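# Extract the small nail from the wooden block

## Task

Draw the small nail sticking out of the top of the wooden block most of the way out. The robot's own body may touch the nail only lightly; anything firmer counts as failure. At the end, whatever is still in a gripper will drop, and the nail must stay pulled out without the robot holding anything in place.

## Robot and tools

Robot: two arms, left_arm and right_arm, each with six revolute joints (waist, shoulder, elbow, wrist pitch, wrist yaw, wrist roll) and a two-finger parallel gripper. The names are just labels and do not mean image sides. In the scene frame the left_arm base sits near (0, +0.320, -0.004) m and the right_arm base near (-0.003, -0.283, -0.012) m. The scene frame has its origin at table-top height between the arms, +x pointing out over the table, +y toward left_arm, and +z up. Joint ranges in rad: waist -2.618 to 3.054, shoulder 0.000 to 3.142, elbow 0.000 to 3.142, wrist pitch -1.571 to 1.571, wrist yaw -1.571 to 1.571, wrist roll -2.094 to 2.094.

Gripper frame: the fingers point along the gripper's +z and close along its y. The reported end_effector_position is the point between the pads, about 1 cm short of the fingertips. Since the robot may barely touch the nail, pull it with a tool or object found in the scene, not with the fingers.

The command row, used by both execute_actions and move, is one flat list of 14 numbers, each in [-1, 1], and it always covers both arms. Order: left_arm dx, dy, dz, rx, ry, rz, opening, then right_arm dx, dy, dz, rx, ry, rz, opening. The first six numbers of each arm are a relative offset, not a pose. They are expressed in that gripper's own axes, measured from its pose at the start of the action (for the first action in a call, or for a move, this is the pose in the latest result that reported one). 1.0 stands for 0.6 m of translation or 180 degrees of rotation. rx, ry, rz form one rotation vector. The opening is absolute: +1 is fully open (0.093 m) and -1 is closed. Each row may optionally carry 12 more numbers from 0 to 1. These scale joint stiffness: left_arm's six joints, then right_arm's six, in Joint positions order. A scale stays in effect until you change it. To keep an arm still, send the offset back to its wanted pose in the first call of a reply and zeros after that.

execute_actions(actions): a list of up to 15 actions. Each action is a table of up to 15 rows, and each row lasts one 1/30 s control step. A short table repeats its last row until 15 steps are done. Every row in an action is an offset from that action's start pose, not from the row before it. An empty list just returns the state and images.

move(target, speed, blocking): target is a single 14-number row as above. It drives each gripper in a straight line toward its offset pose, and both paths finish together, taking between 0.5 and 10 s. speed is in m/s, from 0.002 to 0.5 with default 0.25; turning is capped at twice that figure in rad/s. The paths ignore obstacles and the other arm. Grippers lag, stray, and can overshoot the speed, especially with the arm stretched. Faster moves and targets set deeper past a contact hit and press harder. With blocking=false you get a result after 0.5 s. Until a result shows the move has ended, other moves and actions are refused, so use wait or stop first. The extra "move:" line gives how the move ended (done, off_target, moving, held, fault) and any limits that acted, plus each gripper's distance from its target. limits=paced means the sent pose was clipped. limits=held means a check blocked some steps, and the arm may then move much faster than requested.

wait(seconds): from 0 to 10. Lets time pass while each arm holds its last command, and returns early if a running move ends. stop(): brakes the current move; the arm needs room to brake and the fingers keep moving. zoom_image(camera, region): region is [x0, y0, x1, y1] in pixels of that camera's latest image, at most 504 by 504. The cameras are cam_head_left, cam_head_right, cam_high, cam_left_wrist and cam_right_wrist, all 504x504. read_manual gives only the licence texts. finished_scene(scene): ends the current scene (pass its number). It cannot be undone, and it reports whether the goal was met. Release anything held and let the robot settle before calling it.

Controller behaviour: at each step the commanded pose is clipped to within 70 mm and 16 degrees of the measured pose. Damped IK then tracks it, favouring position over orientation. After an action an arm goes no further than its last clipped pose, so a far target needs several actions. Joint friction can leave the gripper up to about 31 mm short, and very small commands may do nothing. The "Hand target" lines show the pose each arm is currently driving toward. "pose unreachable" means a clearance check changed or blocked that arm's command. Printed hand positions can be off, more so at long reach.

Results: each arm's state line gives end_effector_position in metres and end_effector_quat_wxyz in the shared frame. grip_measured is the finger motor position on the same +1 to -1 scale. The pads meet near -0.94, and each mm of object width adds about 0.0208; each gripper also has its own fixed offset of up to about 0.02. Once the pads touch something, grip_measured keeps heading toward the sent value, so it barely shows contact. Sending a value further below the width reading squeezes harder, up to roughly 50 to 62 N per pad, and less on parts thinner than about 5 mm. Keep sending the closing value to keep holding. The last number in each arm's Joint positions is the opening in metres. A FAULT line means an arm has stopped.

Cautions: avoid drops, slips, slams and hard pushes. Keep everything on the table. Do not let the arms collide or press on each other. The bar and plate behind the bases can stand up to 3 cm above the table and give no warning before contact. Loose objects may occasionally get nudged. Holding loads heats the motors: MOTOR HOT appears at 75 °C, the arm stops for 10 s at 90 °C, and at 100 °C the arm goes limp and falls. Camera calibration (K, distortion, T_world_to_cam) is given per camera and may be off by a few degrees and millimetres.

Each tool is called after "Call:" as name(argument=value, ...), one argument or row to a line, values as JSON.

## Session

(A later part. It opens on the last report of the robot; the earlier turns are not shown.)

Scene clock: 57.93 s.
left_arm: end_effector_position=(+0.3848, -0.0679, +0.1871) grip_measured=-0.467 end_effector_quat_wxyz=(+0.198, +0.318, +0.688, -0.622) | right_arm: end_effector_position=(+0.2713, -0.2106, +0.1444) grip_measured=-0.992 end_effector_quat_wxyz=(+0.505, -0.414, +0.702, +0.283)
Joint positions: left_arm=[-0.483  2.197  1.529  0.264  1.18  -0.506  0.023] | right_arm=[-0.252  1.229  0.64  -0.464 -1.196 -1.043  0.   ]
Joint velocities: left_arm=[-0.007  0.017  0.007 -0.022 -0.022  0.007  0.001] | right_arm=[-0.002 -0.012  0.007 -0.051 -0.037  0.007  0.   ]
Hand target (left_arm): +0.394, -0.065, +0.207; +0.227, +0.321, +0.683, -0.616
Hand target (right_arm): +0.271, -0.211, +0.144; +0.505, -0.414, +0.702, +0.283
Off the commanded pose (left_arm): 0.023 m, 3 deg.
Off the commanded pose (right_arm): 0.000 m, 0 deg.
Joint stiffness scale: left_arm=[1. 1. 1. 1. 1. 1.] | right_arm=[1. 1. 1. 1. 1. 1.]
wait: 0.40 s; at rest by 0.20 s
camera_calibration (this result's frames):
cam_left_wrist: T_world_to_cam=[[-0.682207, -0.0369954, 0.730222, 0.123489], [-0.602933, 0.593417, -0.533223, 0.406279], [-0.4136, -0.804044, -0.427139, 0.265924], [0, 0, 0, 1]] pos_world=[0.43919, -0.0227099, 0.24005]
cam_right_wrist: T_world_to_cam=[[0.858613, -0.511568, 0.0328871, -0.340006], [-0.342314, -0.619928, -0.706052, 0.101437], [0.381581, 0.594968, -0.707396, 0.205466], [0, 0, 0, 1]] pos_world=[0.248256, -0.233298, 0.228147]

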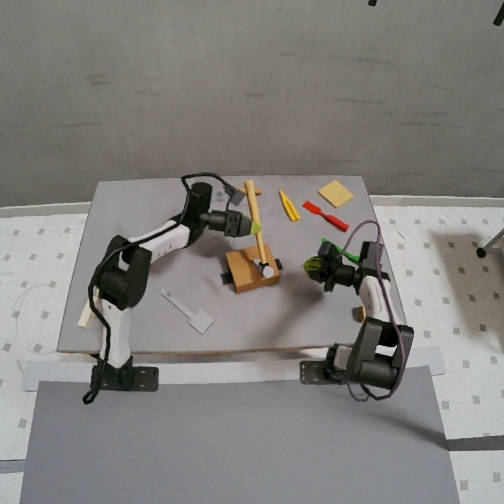

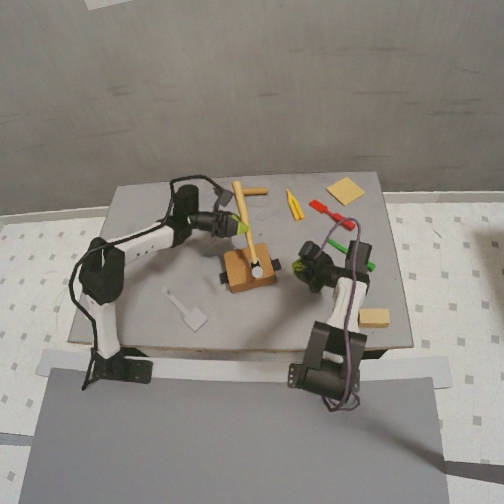

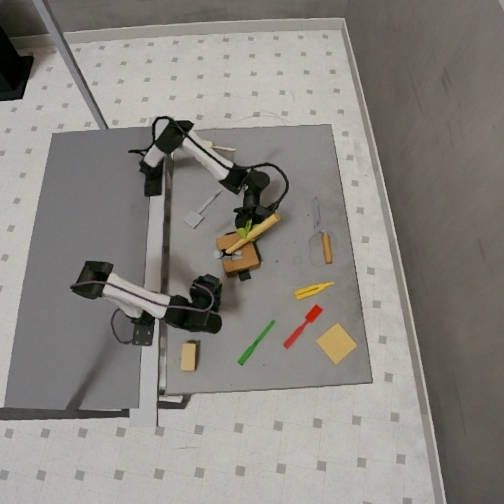

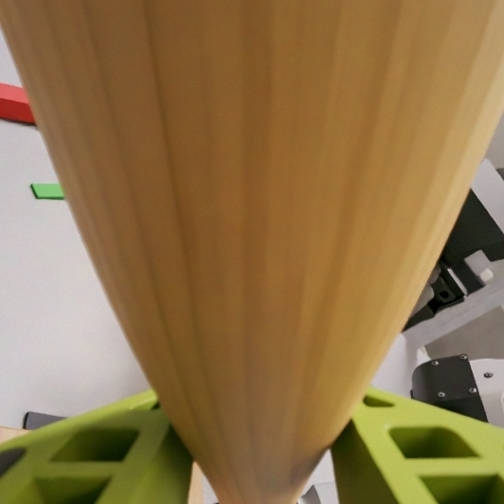

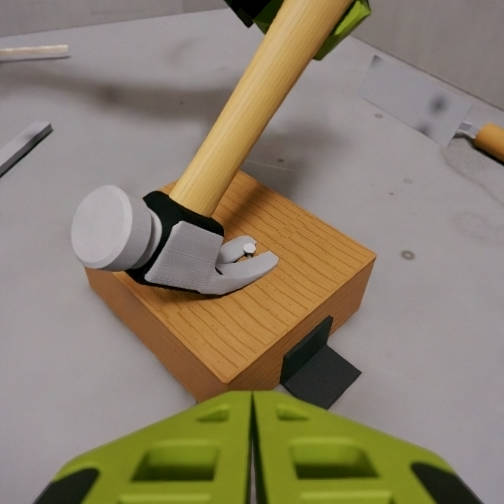

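Call:
execute_actions(
  actions=[
    [[-0.0341,-0.0117,-0.0117,-0.0061,-0.0109,0.0146,-0.75,0,0,0,0,0,0,-1],[-0.0350,-0.0107,-0.0122,-0.0061,-0.0109,0.0146,-0.75,0,0,0,0,0,0,-1],[-0.0359,-0.0098,-0.0127,-0.0061,-0.0109,0.0146,-0.75,0,0,0,0,0,0,-1],[-0.0368,-0.0089,-0.0132,-0.0061,-0.0109,0.0146,-0.75,0,0,0,0,0,0,-1],[-0.0377,-0.0079,-0.0137,-0.0061,-0.0109,0.0146,-0.75,0,0,0,0,0,0,-1],[-0.0387,-0.0070,-0.0142,-0.0061,-0.0109,0.0146,-0.75,0,0,0,0,0,0,-1],[-0.0396,-0.0061,-0.0147,-0.0061,-0.0109,0.0146,-0.75,0,0,0,0,0,0,-1],[-0.0405,-0.0051,-0.0152,-0.0061,-0.0109,0.0146,-0.75,0,0,0,0,0,0,-1],[-0.0414,-0.0042,-0.0157,-0.0061,-0.0109,0.0146,-0.75,0,0,0,0,0,0,-1],[-0.0423,-0.0033,-0.0162,-0.0061,-0.0109,0.0146,-0.75,0,0,0,0,0,0,-1],[-0.0432,-0.0023,-0.0167,-0.0061,-0.0109,0.0146,-0.75,0,0,0,0,0,0,-1],[-0.0441,-0.0014,-0.0172,-0.0061,-0.0109,0.0146,-0.75,0,0,0,0,0,0,-1]],
  ],
)

Call:
wait(
  seconds=0.3,
)

Call:
zoom_image(
  camera="cam_right_wrist",
  region=[170, 200, 310, 320],
)

Scene clock: 59.17 s.
left_arm: end_effector_position=(+0.3916, -0.0667, +0.1891) grip_measured=-0.467 end_effector_quat_wxyz=(+0.206, +0.319, +0.691, -0.615) | right_arm: end_effector_position=(+0.2713, -0.2106, +0.1444) grip_measured=-0.992 end_effector_quat_wxyz=(+0.505, -0.414, +0.702, +0.283)
Joint positions: left_arm=[-0.477  2.203  1.56   0.22   1.167 -0.475  0.023] | right_arm=[-0.252  1.229  0.64  -0.464 -1.196 -1.043  0.   ]
Joint velocities: left_arm=[ 0.046  0.017  0.051 -0.022 -0.037 -0.037 -0.001] | right_arm=[-0.007 -0.007  0.017  0.022 -0.081 -0.022  0.   ]
Hand target (left_arm): +0.403, -0.062, +0.207; +0.227, +0.321, +0.683, -0.616
Hand target (right_arm): +0.271, -0.211, +0.144; +0.505, -0.414, +0.702, +0.283
Off the commanded pose (left_arm): 0.022 m, 3 deg.
Off the commanded pose (right_arm): 0.000 m, 0 deg.
Joint stiffness scale: left_arm=[1. 1. 1. 1. 1. 1.] | right_arm=[1. 1. 1. 1. 1. 1.]
camera_calibration (this result's frames):
cam_left_wrist: T_world_to_cam=[[-0.692784, -0.0534614, 0.71916, 0.131883], [-0.603038, 0.589829, -0.537073, 0.411271], [-0.395469, -0.805757, -0.440863, 0.265936], [0, 0, 0, 1]] pos_world=[0.444547, -0.0212495, 0.243279]
cam_right_wrist: T_world_to_cam=[[0.858613, -0.511568, 0.0328871, -0.340006], [-0.342314, -0.619928, -0.706052, 0.101437], [0.381581, 0.594968, -0.707396, 0.205466], [0, 0, 0, 1]] pos_world=[0.248256, -0.233298, 0.228147]

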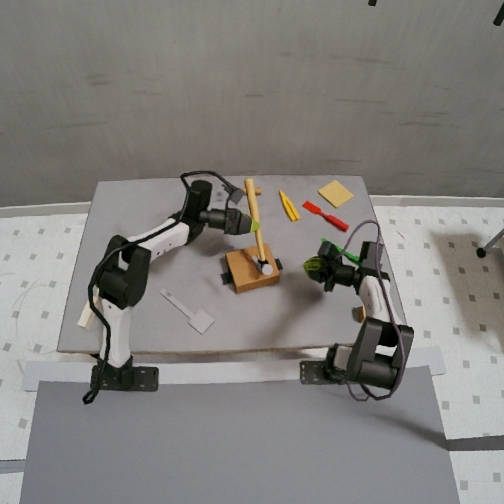

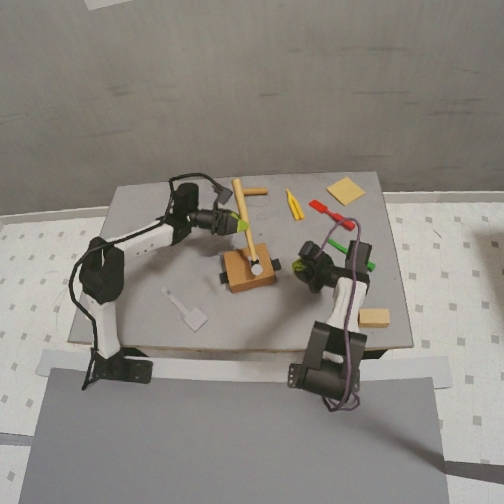

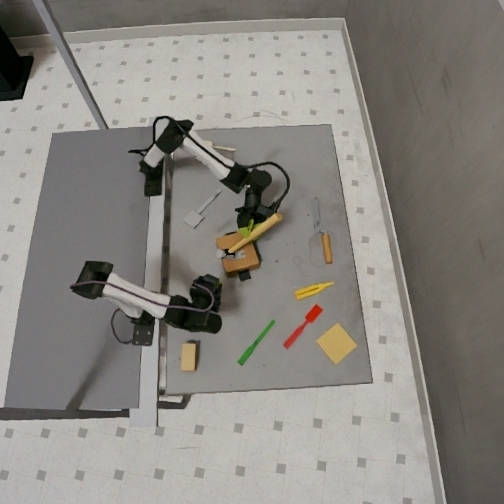

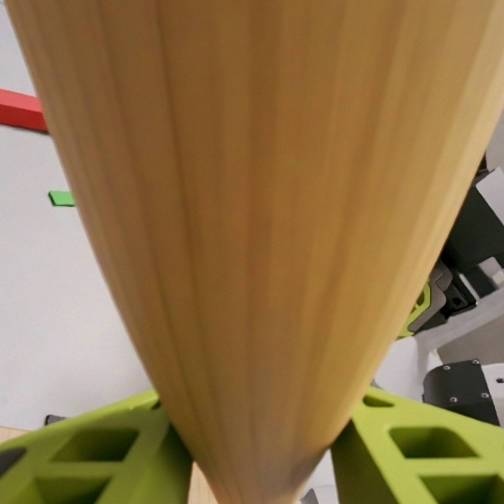

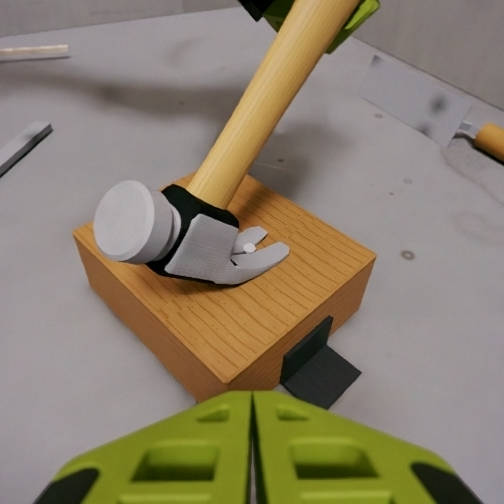

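Scene clock: 59.47 s.
left_arm: end_effector_position=(+0.3921, -0.0662, +0.1889) grip_measured=-0.467 end_effector_quat_wxyz=(+0.205, +0.318, +0.693, -0.614) | right_arm: end_effector_position=(+0.2713, -0.2106, +0.1444) grip_measured=-0.992 end_effector_quat_wxyz=(+0.505, -0.414, +0.702, +0.283)
Joint positions: left_arm=[-0.475  2.203  1.562  0.213  1.167 -0.474  0.023] | right_arm=[-0.252  1.229  0.64  -0.464 -1.196 -1.043  0.   ]
Joint velocities: left_arm=[ 0.002  0.007  0.002 -0.007  0.007 -0.022 -0.   ] | right_arm=[-0.002  0.012 -0.002 -0.022  0.051 -0.051  0.   ]
Hand target (left_arm): +0.403, -0.062, +0.207; +0.227, +0.321, +0.683, -0.616
Hand target (right_arm): +0.271, -0.211, +0.144; +0.505, -0.414, +0.702, +0.283
Off the commanded pose (left_arm): 0.022 m, 3 deg.
Off the commanded pose (right_arm): 0.000 m, 0 deg.
Joint stiffness scale: left_arm=[1. 1. 1. 1. 1. 1.] | right_arm=[1. 1. 1. 1. 1. 1.]
wait: 0.30 s; at rest by 0.17 s
camera_calibration (this result's frames):
cam_left_wrist: T_world_to_cam=[[-0.690617, -0.0555913, 0.721081, 0.131001], [-0.60522, 0.590252, -0.534146, 0.411512], [-0.395925, -0.805303, -0.441283, 0.266692], [0, 0, 0, 1]] pos_world=[0.445116, -0.0208452, 0.243031]
cam_right_wrist: T_world_to_cam=[[0.858613, -0.511568, 0.0328871, -0.340006], [-0.342314, -0.619928, -0.706052, 0.101437], [0.381581, 0.594968, -0.707396, 0.205466], [0, 0, 0, 1]] pos_world=[0.248256, -0.233298, 0.228147]

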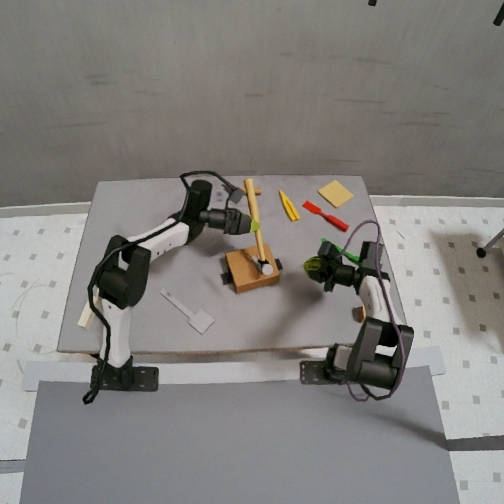

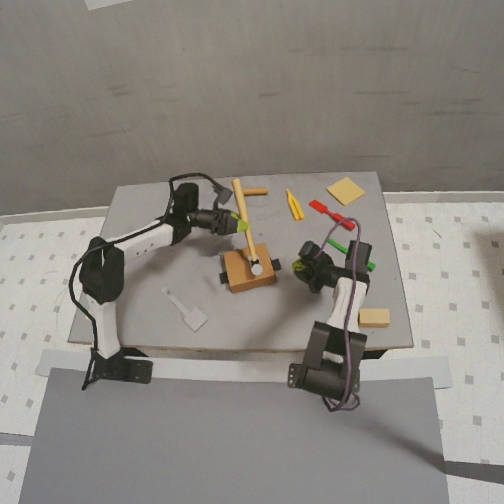

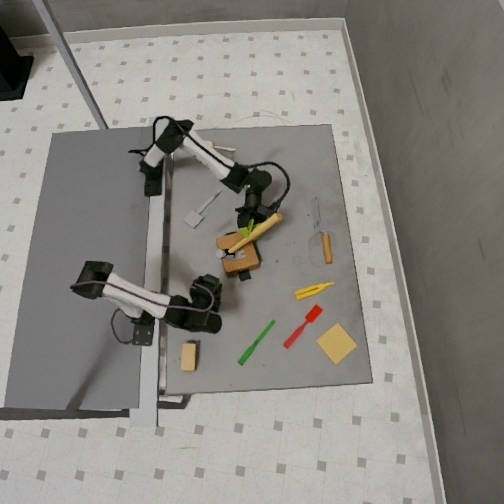

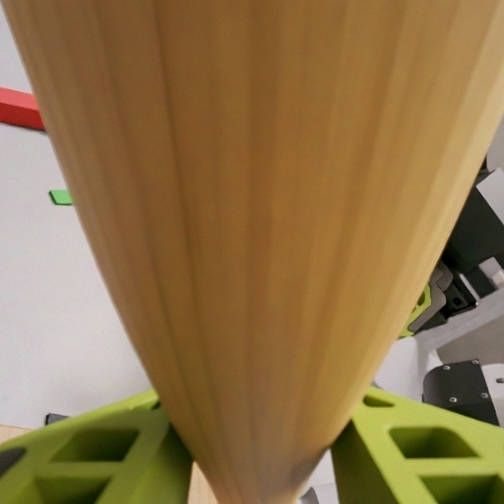

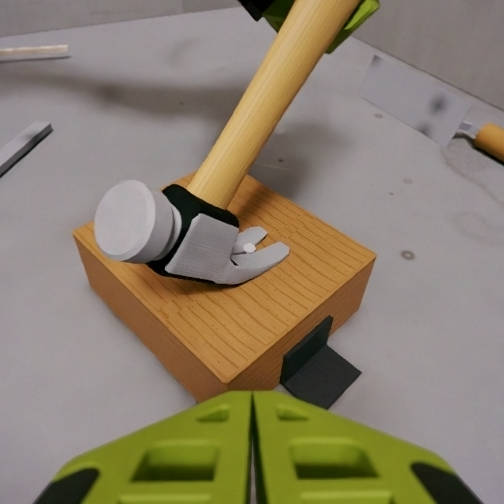

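Region (170, 200, 310, 320) of cam_right_wrist's 504x504 image, scaled by 3.600, with more detail than that image has; it fills the top 432 rows of this view, and the rest is white.

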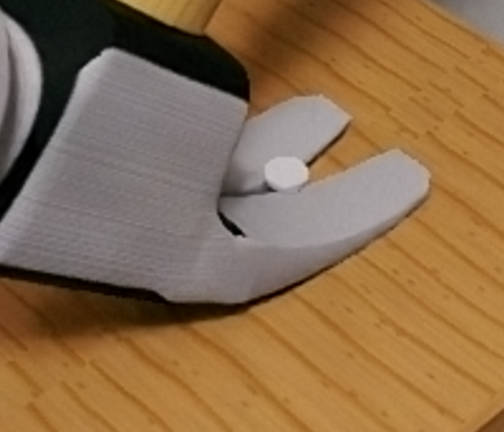

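Call:
execute_actions(
  actions=[
    [[-0.0307,-0.0116,-0.0118,-0.0010,-0.0096,0.0161,-0.75,0,0,0,0,0,0,-1],[-0.0286,-0.0152,-0.0106,-0.0027,-0.0090,0.0205,-0.75,0,0,0,0,0,0,-1],[-0.0266,-0.0187,-0.0093,-0.0044,-0.0084,0.0249,-0.75,0,0,0,0,0,0,-1],[-0.0245,-0.0222,-0.0080,-0.0061,-0.0078,0.0293,-0.75,0,0,0,0,0,0,-1],[-0.0225,-0.0258,-0.0068,-0.0078,-0.0072,0.0337,-0.75,0,0,0,0,0,0,-1],[-0.0204,-0.0293,-0.0055,-0.0095,-0.0066,0.0381,-0.75,0,0,0,0,0,0,-1],[-0.0184,-0.0329,-0.0043,-0.0112,-0.0061,0.0426,-0.75,0,0,0,0,0,0,-1],[-0.0163,-0.0364,-0.0030,-0.0128,-0.0055,0.0470,-0.75,0,0,0,0,0,0,-1],[-0.0143,-0.0399,-0.0017,-0.0145,-0.0049,0.0514,-0.75,0,0,0,0,0,0,-1],[-0.0122,-0.0435,-0.0005,-0.0162,-0.0043,0.0558,-0.75,0,0,0,0,0,0,-1],[-0.0102,-0.0470,0.0008,-0.0179,-0.0037,0.0602,-0.75,0,0,0,0,0,0,-1],[-0.0081,-0.0505,0.0021,-0.0196,-0.0031,0.0646,-0.75,0,0,0,0,0,0,-1],[-0.0061,-0.0541,0.0033,-0.0213,-0.0025,0.0690,-0.75,0,0,0,0,0,0,-1],[-0.0040,-0.0576,0.0046,-0.0230,-0.0019,0.0734,-0.75,0,0,0,0,0,0,-1]],
  ],
)

Call:
wait(
  seconds=0.4,
)

Call:
zoom_image(
  camera="cam_right_wrist",
  region=[150, 180, 310, 320],
)

Scene clock: 61.53 s.
left_arm: end_effector_position=(+0.3717, -0.0707, +0.1942) grip_measured=-0.467 end_effector_quat_wxyz=(+0.255, +0.366, +0.685, -0.576) | right_arm: end_effector_position=(+0.2713, -0.2106, +0.1444) grip_measured=-0.992 end_effector_quat_wxyz=(+0.505, -0.414, +0.702, +0.283)
Joint positions: left_arm=[-0.512  2.113  1.49   0.155  1.088 -0.294  0.023] | right_arm=[-0.252  1.229  0.64  -0.464 -1.196 -1.043  0.   ]
Joint velocities: left_arm=[-0.1   -0.193 -0.134 -0.168 -0.271  0.359  0.001] | right_arm=[-0.002 -0.002  0.017  0.037  0.037  0.066  0.   ]
Hand target (left_arm): +0.369, -0.071, +0.214; +0.288, +0.384, +0.672, -0.564
Hand target (right_arm): +0.271, -0.211, +0.144; +0.505, -0.414, +0.702, +0.283
Off the commanded pose (left_arm): 0.021 m, 5 deg.
Off the commanded pose (right_arm): 0.000 m, 0 deg.
Joint stiffness scale: left_arm=[1. 1. 1. 1. 1. 1.] | right_arm=[1. 1. 1. 1. 1. 1.]
camera_calibration (this result's frames):
cam_left_wrist: T_world_to_cam=[[-0.793762, -0.0804308, 0.602887, 0.172421], [-0.519118, 0.606116, -0.602611, 0.387101], [-0.316951, -0.791299, -0.522865, 0.244819], [0, 0, 0, 1]] pos_world=[0.415409, -0.0270353, 0.257328]
cam_right_wrist: T_world_to_cam=[[0.858613, -0.511568, 0.0328871, -0.340006], [-0.342314, -0.619928, -0.706052, 0.101437], [0.381581, 0.594968, -0.707396, 0.205466], [0, 0, 0, 1]] pos_world=[0.248256, -0.233298, 0.228147]

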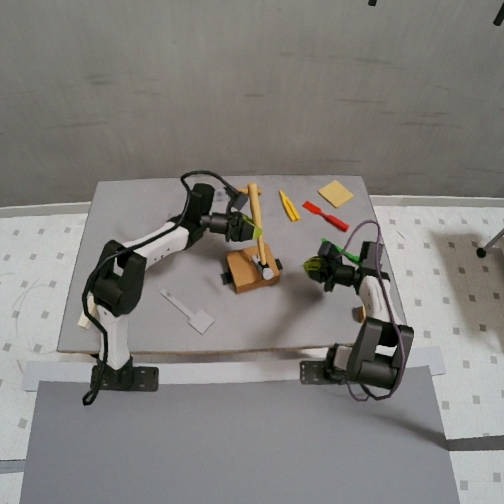

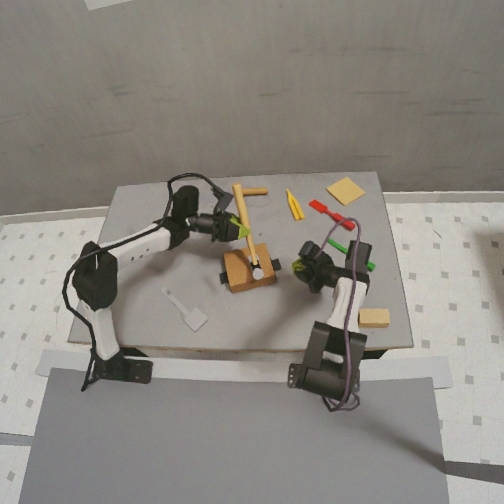

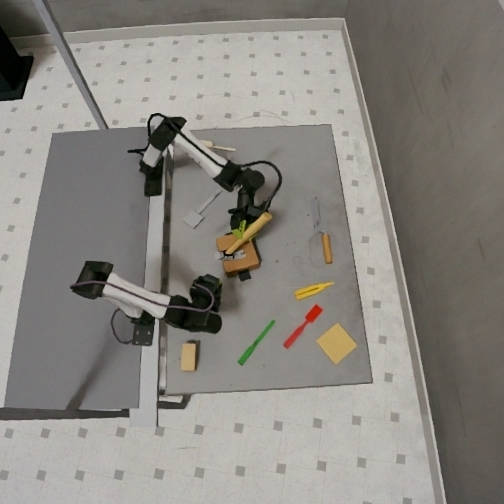

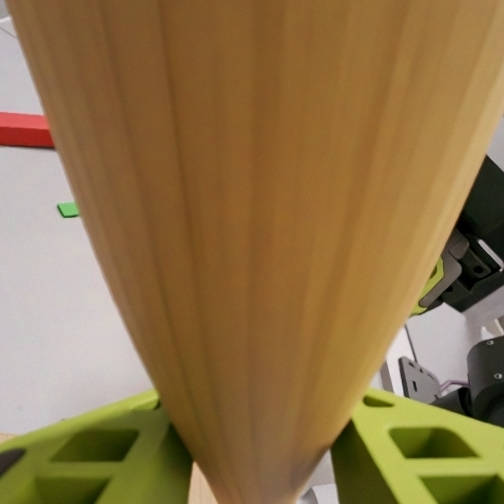

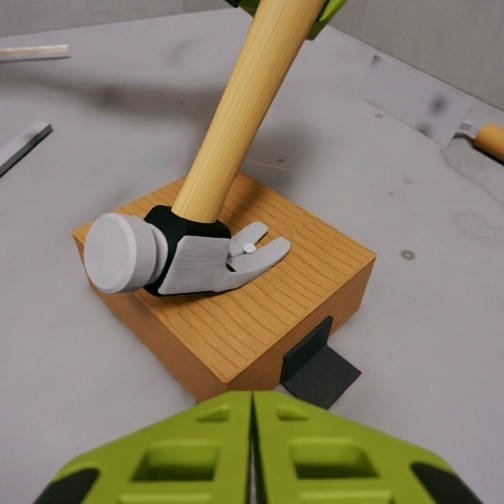

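Scene clock: 61.93 s.
left_arm: end_effector_position=(+0.3683, -0.0724, +0.1948) grip_measured=-0.467 end_effector_quat_wxyz=(+0.264, +0.378, +0.683, -0.567) | right_arm: end_effector_position=(+0.2713, -0.2106, +0.1444) grip_measured=-0.992 end_effector_quat_wxyz=(+0.505, -0.414, +0.702, +0.283)
Joint positions: left_arm=[-0.52   2.101  1.485  0.134  1.071 -0.253  0.023] | right_arm=[-0.252  1.229  0.64  -0.464 -1.196 -1.043  0.   ]
Joint velocities: left_arm=[-0.007 -0.027  0.002 -0.037 -0.007 -0.081 -0.001] | right_arm=[-0.007 -0.012 -0.012  0.007 -0.022  0.022  0.   ]
Hand target (left_arm): +0.369, -0.071, +0.214; +0.288, +0.385, +0.672, -0.564
Hand target (right_arm): +0.271, -0.211, +0.144; +0.505, -0.414, +0.702, +0.283
Off the commanded pose (left_arm): 0.020 m, 3 deg.
Off the commanded pose (right_arm): 0.000 m, 0 deg.
Joint stiffness scale: left_arm=[1. 1. 1. 1. 1. 1.] | right_arm=[1. 1. 1. 1. 1. 1.]
wait: 0.40 s; at rest by 0.30 s
camera_calibration (this result's frames):
cam_left_wrist: T_world_to_cam=[[-0.813594, -0.0844277, 0.575271, 0.181644], [-0.497571, 0.612978, -0.613743, 0.381415], [-0.300812, -0.785576, -0.540724, 0.240703], [0, 0, 0, 1]] pos_world=[0.409972, -0.029373, 0.25975]
cam_right_wrist: T_world_to_cam=[[0.858613, -0.511568, 0.0328871, -0.340006], [-0.342314, -0.619928, -0.706052, 0.101437], [0.381581, 0.594968, -0.707396, 0.205466], [0, 0, 0, 1]] pos_world=[0.248256, -0.233298, 0.228147]

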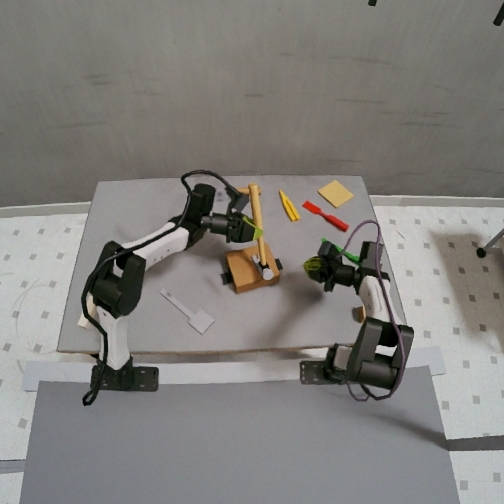

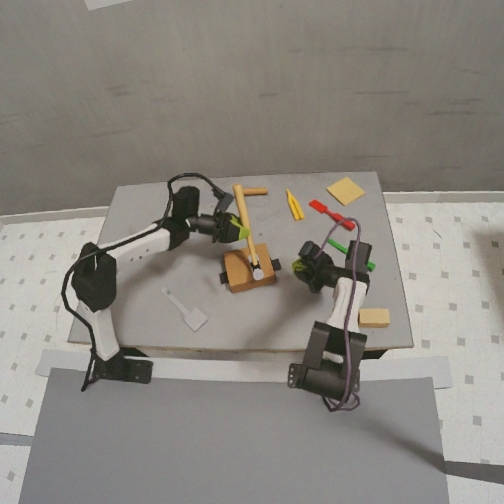

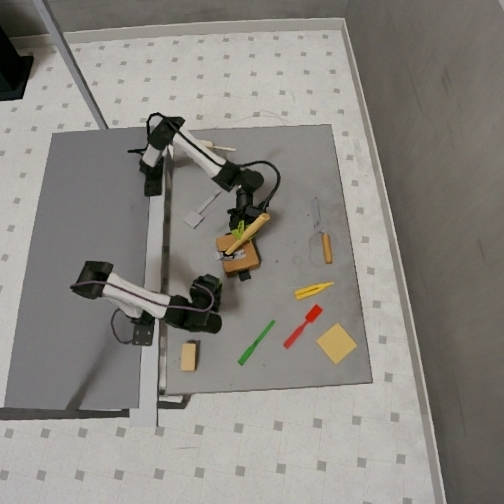

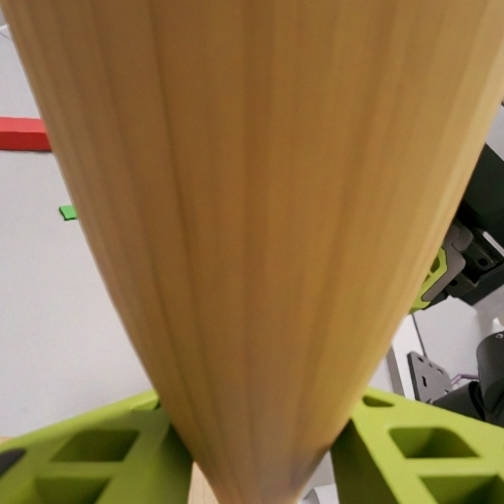

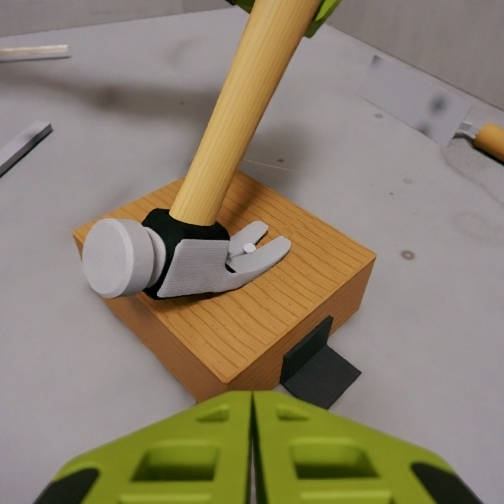

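Region (150, 180, 310, 320) of cam_right_wrist's 504x504 image, scaled by 3.150, with more detail than that image has; it fills the top 441 rows of this view, and the rest is white.

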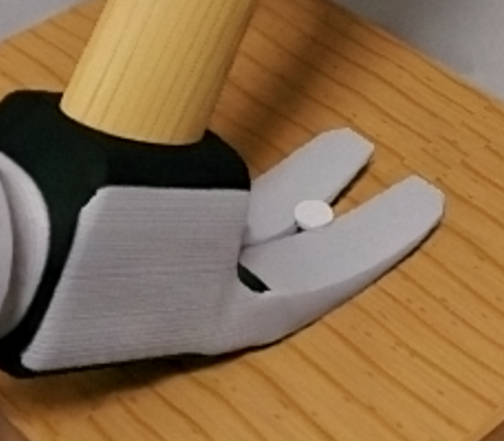

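Call:
execute_actions(
  actions=[
    [[-0.0254,-0.0207,-0.0088,-0.0036,-0.0084,0.0193,-0.75,0,0,0,0,0,0,-1],[-0.0238,-0.0241,-0.0077,-0.0052,-0.0078,0.0237,-0.75,0,0,0,0,0,0,-1],[-0.0222,-0.0276,-0.0066,-0.0069,-0.0072,0.0282,-0.75,0,0,0,0,0,0,-1],[-0.0205,-0.0310,-0.0056,-0.0086,-0.0065,0.0326,-0.75,0,0,0,0,0,0,-1],[-0.0189,-0.0345,-0.0045,-0.0102,-0.0059,0.0370,-0.75,0,0,0,0,0,0,-1],[-0.0173,-0.0379,-0.0034,-0.0119,-0.0053,0.0414,-0.75,0,0,0,0,0,0,-1],[-0.0157,-0.0414,-0.0023,-0.0136,-0.0047,0.0459,-0.75,0,0,0,0,0,0,-1],[-0.0141,-0.0448,-0.0012,-0.0152,-0.0041,0.0503,-0.75,0,0,0,0,0,0,-1],[-0.0125,-0.0483,-0.0001,-0.0169,-0.0035,0.0547,-0.75,0,0,0,0,0,0,-1],[-0.0109,-0.0517,0.0010,-0.0185,-0.0029,0.0591,-0.75,0,0,0,0,0,0,-1],[-0.0092,-0.0552,0.0020,-0.0202,-0.0022,0.0635,-0.75,0,0,0,0,0,0,-1],[-0.0076,-0.0586,0.0031,-0.0219,-0.0016,0.0680,-0.75,0,0,0,0,0,0,-1],[-0.0060,-0.0621,0.0042,-0.0235,-0.0010,0.0724,-0.75,0,0,0,0,0,0,-1],[-0.0044,-0.0655,0.0053,-0.0252,-0.0004,0.0768,-0.75,0,0,0,0,0,0,-1]],
  ],
)

Call:
wait(
  seconds=0.4,
)

Call:
zoom_image(
  camera="cam_right_wrist",
  region=[150, 180, 310, 320],
)

Scene clock: 63.40 s.
left_arm: end_effector_position=(+0.3589, -0.0729, +0.1961) grip_measured=-0.468 end_effector_quat_wxyz=(+0.313, +0.392, +0.695, -0.515) | right_arm: end_effector_position=(+0.2713, -0.2106, +0.1444) grip_measured=-0.992 end_effector_quat_wxyz=(+0.505, -0.414, +0.702, +0.283)
Joint positions: left_arm=[-0.556  2.012  1.403  0.12   0.928 -0.16   0.023] | right_arm=[-0.252  1.229  0.64  -0.464 -1.196 -1.043  0.   ]
Joint velocities: left_arm=[-0.076 -0.134 -0.134 -0.022 -0.315  0.125  0.001] | right_arm=[-0.002  0.002  0.002  0.037 -0.007  0.007  0.   ]
Hand target (left_arm): +0.338, -0.079, +0.217; +0.345, +0.444, +0.654, -0.506
Hand target (right_arm): +0.271, -0.211, +0.144; +0.505, -0.414, +0.702, +0.283
Off the commanded pose (left_arm): 0.032 m, 9 deg.
Off the commanded pose (right_arm): 0.000 m, 0 deg.
Joint stiffness scale: left_arm=[1. 1. 1. 1. 1. 1.] | right_arm=[1. 1. 1. 1. 1. 1.]
camera_calibration (this result's frames):
cam_left_wrist: T_world_to_cam=[[-0.865805, -0.17326, 0.469429, 0.206158], [-0.468011, 0.612343, -0.637182, 0.37177], [-0.177053, -0.771373, -0.611257, 0.20859], [0, 0, 0, 1]] pos_world=[0.389417, -0.0310311, 0.267611]
cam_right_wrist: T_world_to_cam=[[0.858613, -0.511568, 0.0328871, -0.340006], [-0.342314, -0.619928, -0.706052, 0.101437], [0.381581, 0.594968, -0.707396, 0.205466], [0, 0, 0, 1]] pos_world=[0.248256, -0.233298, 0.228147]

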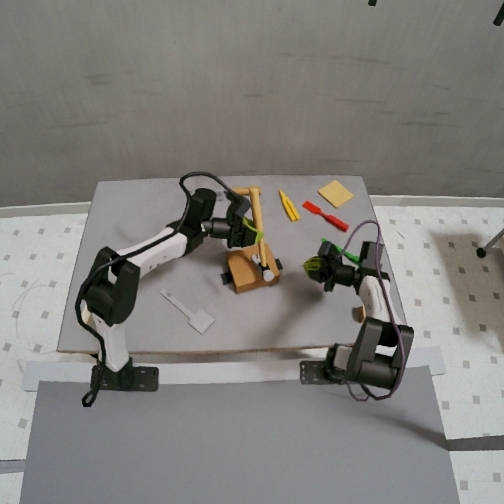

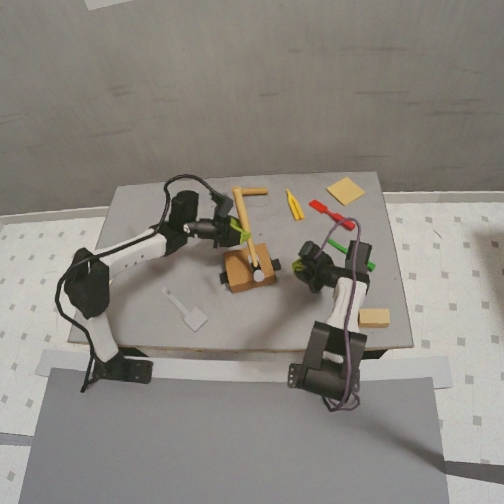

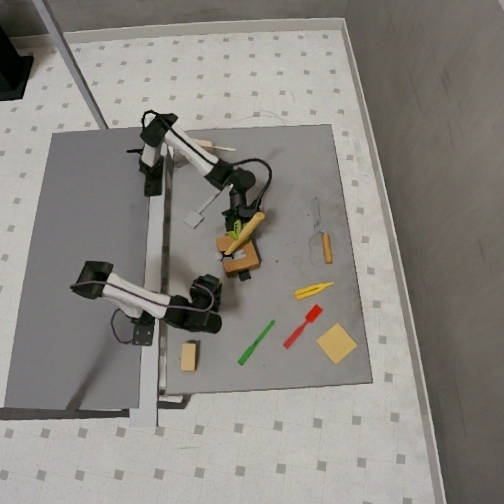

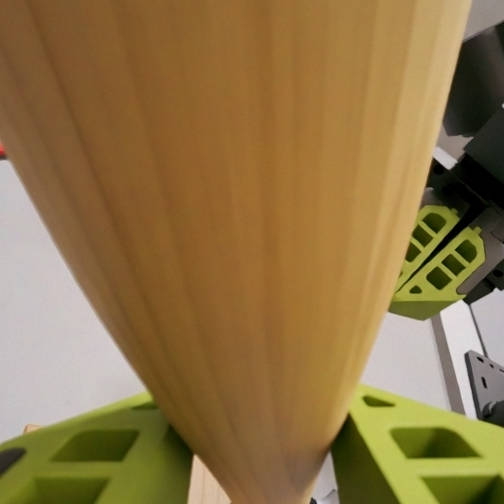

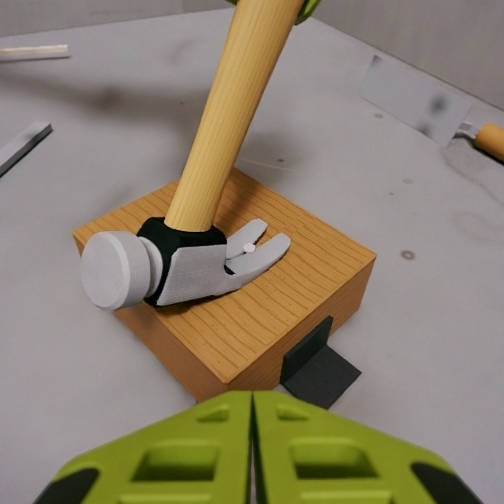

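Scene clock: 63.80 s.
left_arm: end_effector_position=(+0.3591, -0.0730, +0.1958) grip_measured=-0.468 end_effector_quat_wxyz=(+0.320, +0.393, +0.697, -0.508) | right_arm: end_effector_position=(+0.2713, -0.2106, +0.1444) grip_measured=-0.992 end_effector_quat_wxyz=(+0.505, -0.414, +0.702, +0.283)
Joint positions: left_arm=[-0.559  2.005  1.396  0.12   0.908 -0.152  0.023] | right_arm=[-0.252  1.229  0.64  -0.464 -1.196 -1.043  0.   ]
Joint velocities: left_arm=[-0.002 -0.002 -0.002 -0.037 -0.007  0.037  0.   ] | right_arm=[ 0.002 -0.002  0.002  0.022 -0.037  0.022  0.   ]
Hand target (left_arm): +0.338, -0.079, +0.217; +0.345, +0.444, +0.654, -0.506
Hand target (right_arm): +0.271, -0.211, +0.144; +0.505, -0.414, +0.702, +0.283
Off the commanded pose (left_arm): 0.032 m, 8 deg.
Off the commanded pose (right_arm): 0.000 m, 0 deg.
Joint stiffness scale: left_arm=[1. 1. 1. 1. 1. 1.] | right_arm=[1. 1. 1. 1. 1. 1.]
wait: 0.40 s; at rest by 0.23 s
camera_calibration (this result's frames):
cam_left_wrist: T_world_to_cam=[[-0.869627, -0.1873, 0.456802, 0.209311], [-0.467196, 0.611327, -0.638755, 0.371663], [-0.159617, -0.768894, -0.619132, 0.203869], [0, 0, 0, 1]] pos_world=[0.388203, -0.0312496, 0.26801]
cam_right_wrist: T_world_to_cam=[[0.858613, -0.511568, 0.0328871, -0.340006], [-0.342314, -0.619928, -0.706052, 0.101437], [0.381581, 0.594968, -0.707396, 0.205466], [0, 0, 0, 1]] pos_world=[0.248256, -0.233298, 0.228147]

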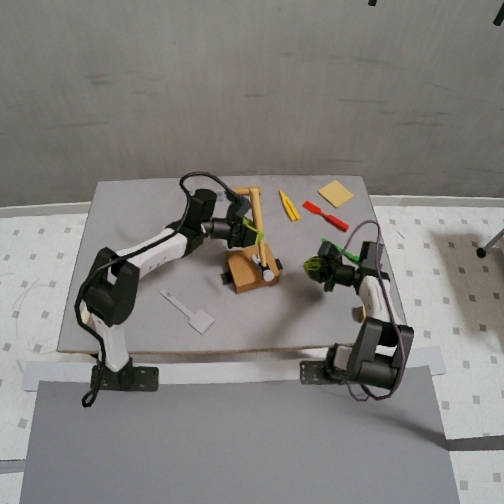

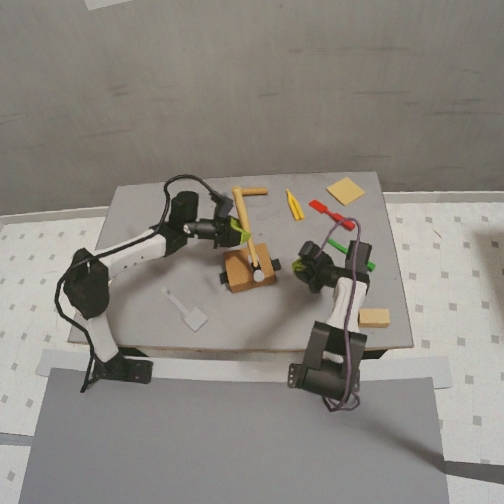

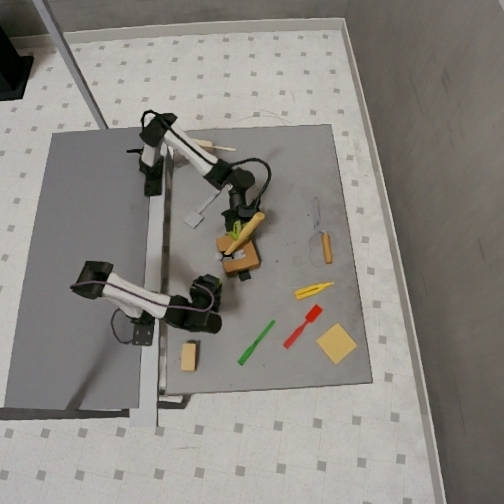

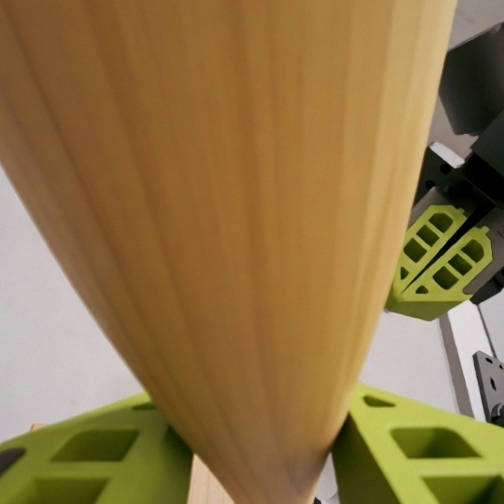

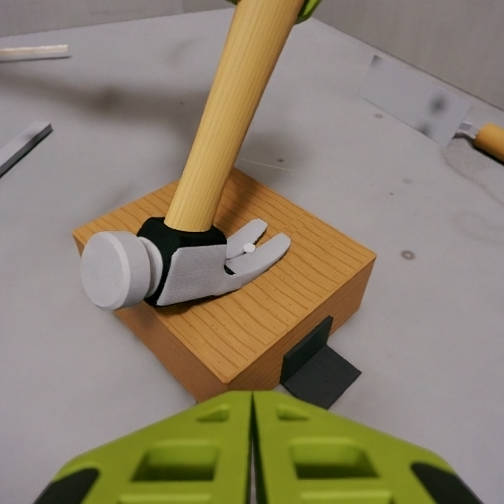

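Region (150, 180, 310, 320) of cam_right_wrist's 504x504 image, scaled by 3.150, with more detail than that image has; it fills the top 441 rows of this view, and the rest is white.

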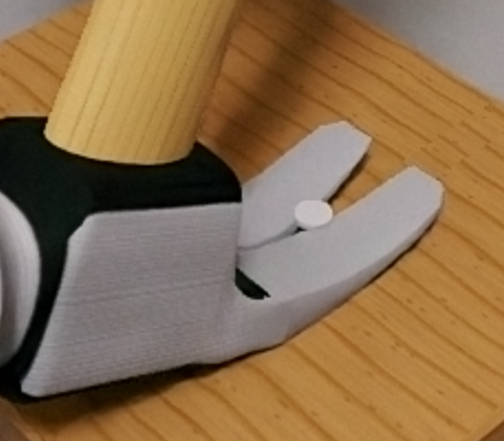

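Call:
execute_actions(
  actions=[
    [[-0.0158,-0.0537,-0.0025,0.0188,-0.003,0.0428,-0.75,0,0,0,0,0,0,-1],[-0.0145,-0.0569,-0.0019,0.0205,-0.003,0.0438,-0.75,0,0,0,0,0,0,-1],[-0.0133,-0.0601,-0.0014,0.0221,-0.003,0.0447,-0.75,0,0,0,0,0,0,-1],[-0.0120,-0.0633,-0.0009,0.0237,-0.003,0.0456,-0.75,0,0,0,0,0,0,-1],[-0.0107,-0.0665,-0.0004,0.0253,-0.003,0.0466,-0.75,0,0,0,0,0,0,-1],[-0.0094,-0.0697,0.0002,0.0270,-0.003,0.0475,-0.75,0,0,0,0,0,0,-1],[-0.0082,-0.0730,0.0007,0.0286,-0.003,0.0485,-0.75,0,0,0,0,0,0,-1],[-0.0069,-0.0762,0.0012,0.0302,-0.003,0.0494,-0.75,0,0,0,0,0,0,-1],[-0.0056,-0.0794,0.0018,0.0319,-0.003,0.0503,-0.75,0,0,0,0,0,0,-1],[-0.0043,-0.0826,0.0023,0.0335,-0.003,0.0513,-0.75,0,0,0,0,0,0,-1],[-0.0030,-0.0858,0.0028,0.0351,-0.003,0.0522,-0.75,0,0,0,0,0,0,-1],[-0.0018,-0.0890,0.0033,0.0367,-0.003,0.0531,-0.75,0,0,0,0,0,0,-1],[-0.0005,-0.0922,0.0039,0.0384,-0.003,0.0541,-0.75,0,0,0,0,0,0,-1],[0.0008,-0.0954,0.0044,0.0400,-0.003,0.0550,-0.75,0,0,0,0,0,0,-1]],
  ],
)

Call:
wait(
  seconds=0.4,
)

Call:
zoom_image(
  camera="cam_right_wrist",
  region=[150, 180, 310, 320],
)

Scene clock: 66.07 s.
left_arm: end_effector_position=(+0.3573, -0.0735, +0.1954) grip_measured=-0.468 end_effector_quat_wxyz=(+0.338, +0.391, +0.696, -0.498) | right_arm: end_effector_position=(+0.2713, -0.2106, +0.1444) grip_measured=-0.992 end_effector_quat_wxyz=(+0.505, -0.414, +0.702, +0.283)
Joint positions: left_arm=[-0.57   1.984  1.352  0.175  0.867 -0.157  0.023] | right_arm=[-0.252  1.229  0.64  -0.464 -1.196 -1.043  0.   ]
Joint velocities: left_arm=[ 0.002  0.012 -0.066  0.022 -0.022 -0.066 -0.001] | right_arm=[-0.002 -0.017  0.002 -0.007 -0.051 -0.037  0.   ]
Hand target (left_arm): +0.312, -0.086, +0.218; +0.341, +0.466, +0.627, -0.522
Hand target (right_arm): +0.271, -0.211, +0.144; +0.505, -0.414, +0.702, +0.283
Off the commanded pose (left_arm): 0.056 m, 12 deg.
Off the commanded pose (right_arm): 0.000 m, 0 deg.
Joint stiffness scale: left_arm=[1. 1. 1. 1. 1. 1.] | right_arm=[1. 1. 1. 1. 1. 1.]
camera_calibration (this result's frames):
cam_left_wrist: T_world_to_cam=[[-0.878519, -0.209576, 0.429281, 0.214803], [-0.462708, 0.596734, -0.655599, 0.371488], [-0.118769, -0.774588, -0.621215, 0.1883], [0, 0, 0, 1]] pos_world=[0.382963, -0.0308071, 0.268312]
cam_right_wrist: T_world_to_cam=[[0.858613, -0.511568, 0.0328871, -0.340006], [-0.342314, -0.619928, -0.706052, 0.101437], [0.381581, 0.594968, -0.707396, 0.205466], [0, 0, 0, 1]] pos_world=[0.248256, -0.233298, 0.228147]

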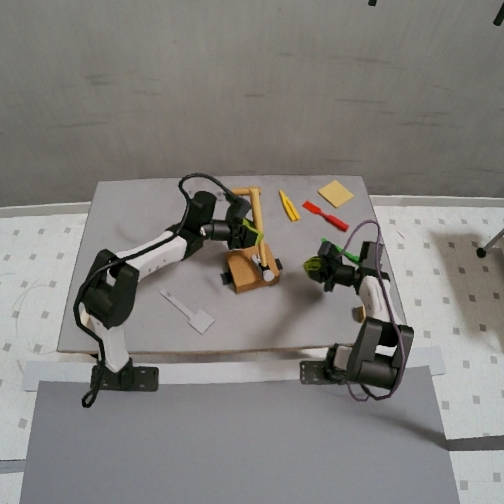

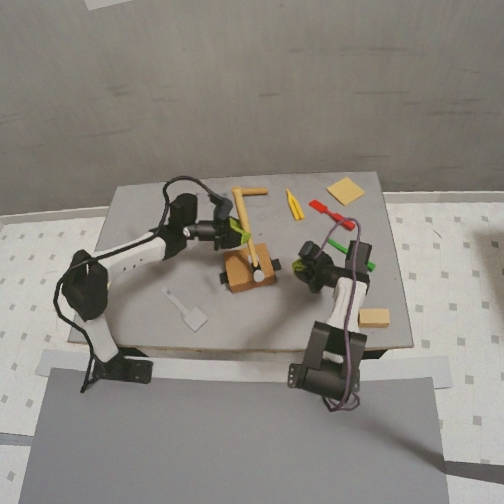

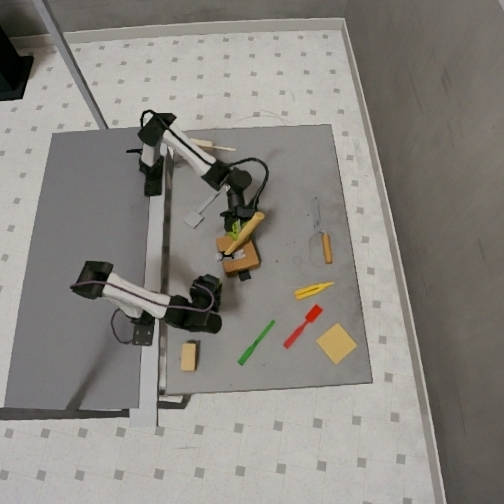

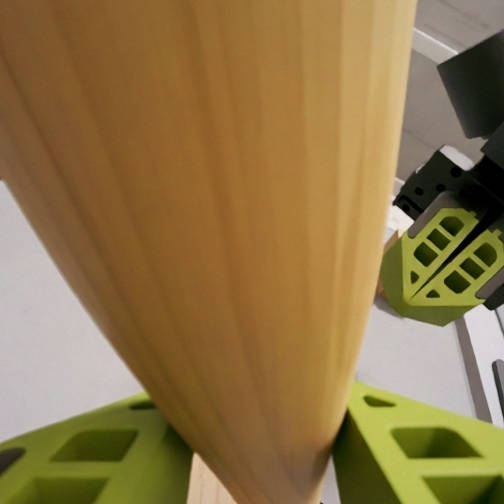

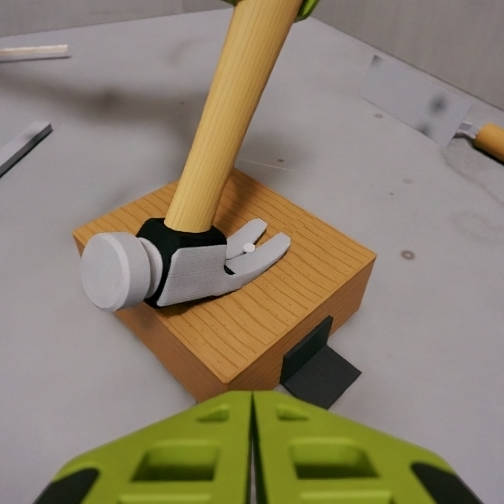

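Scene clock: 66.47 s.
left_arm: end_effector_position=(+0.3575, -0.0735, +0.1956) grip_measured=-0.468 end_effector_quat_wxyz=(+0.341, +0.390, +0.695, -0.499) | right_arm: end_effector_position=(+0.2713, -0.2106, +0.1444) grip_measured=-0.992 end_effector_quat_wxyz=(+0.505, -0.414, +0.702, +0.283)
Joint positions: left_arm=[-0.571  1.983  1.347  0.186  0.864 -0.161  0.023] | right_arm=[-0.252  1.229  0.64  -0.464 -1.196 -1.043  0.   ]
Joint velocities: left_arm=[ 0.002 -0.012 -0.012 -0.037 -0.066 -0.051 -0.   ] | right_arm=[-0.002 -0.017 -0.012 -0.007  0.022 -0.007  0.   ]
Hand target (left_arm): +0.312, -0.086, +0.218; +0.341, +0.466, +0.627, -0.522
Hand target (right_arm): +0.271, -0.211, +0.144; +0.505, -0.414, +0.702, +0.283
Off the commanded pose (left_arm): 0.056 m, 12 deg.
Off the commanded pose (right_arm): 0.000 m, 0 deg.
Joint stiffness scale: left_arm=[1. 1. 1. 1. 1. 1.] | right_arm=[1. 1. 1. 1. 1. 1.]
wait: 0.40 s; at rest by 0.17 s
camera_calibration (this result's frames):
cam_left_wrist: T_world_to_cam=[[-0.879017, -0.210785, 0.427668, 0.215273], [-0.462778, 0.593049, -0.658885, 0.372099], [-0.114745, -0.777086, -0.618847, 0.186351], [0, 0, 0, 1]] pos_world=[0.38281, -0.0304859, 0.268428]
cam_right_wrist: T_world_to_cam=[[0.858613, -0.511568, 0.0328871, -0.340006], [-0.342314, -0.619928, -0.706052, 0.101437], [0.381581, 0.594968, -0.707396, 0.205466], [0, 0, 0, 1]] pos_world=[0.248256, -0.233298, 0.228147]

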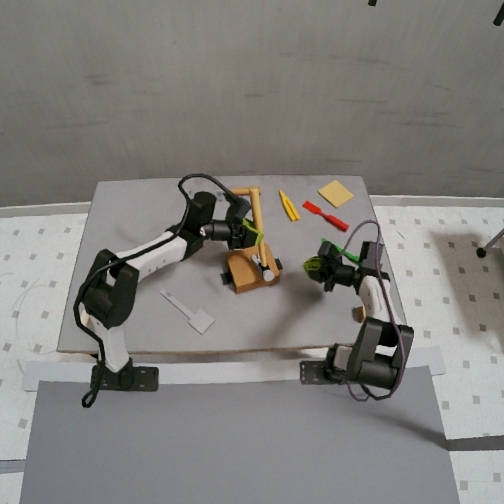

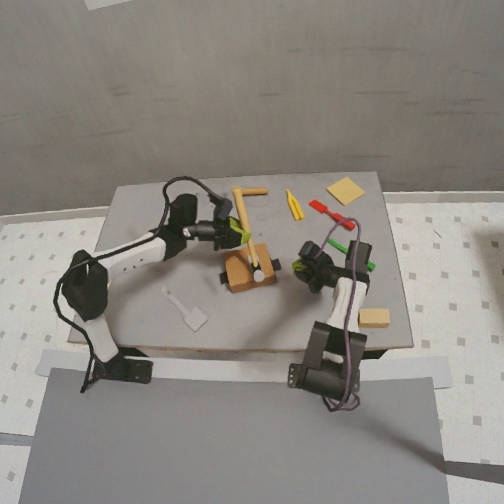

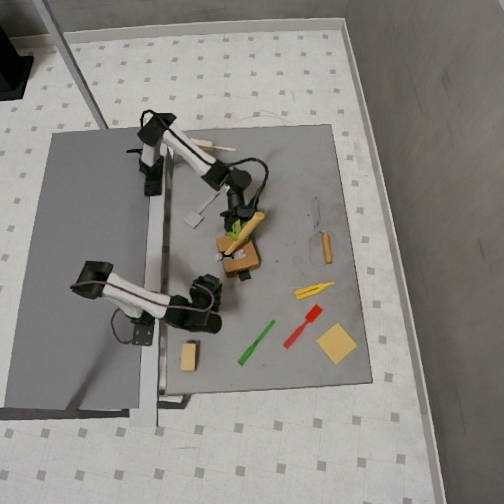

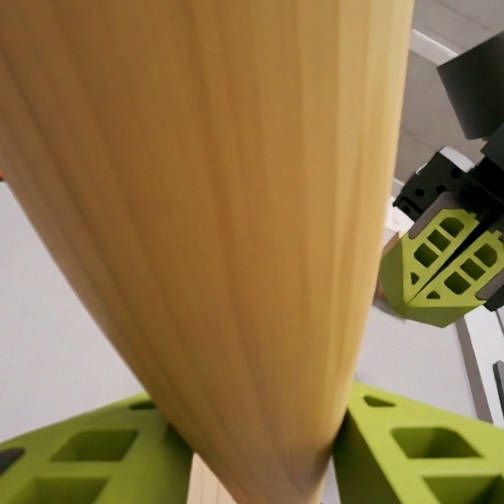

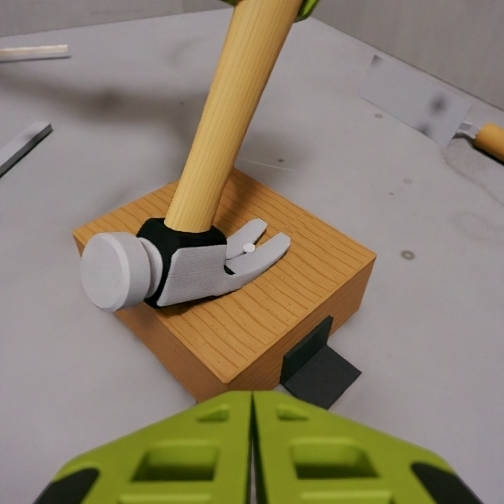

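Region (150, 180, 310, 320) of cam_right_wrist's 504x504 image, scaled by 3.150, with more detail than that image has; it fills the top 441 rows of this view, and the rest is white.

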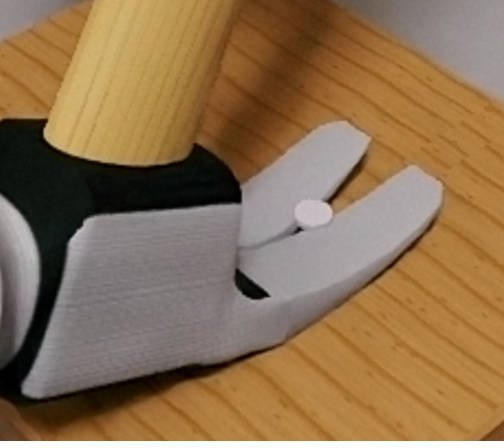

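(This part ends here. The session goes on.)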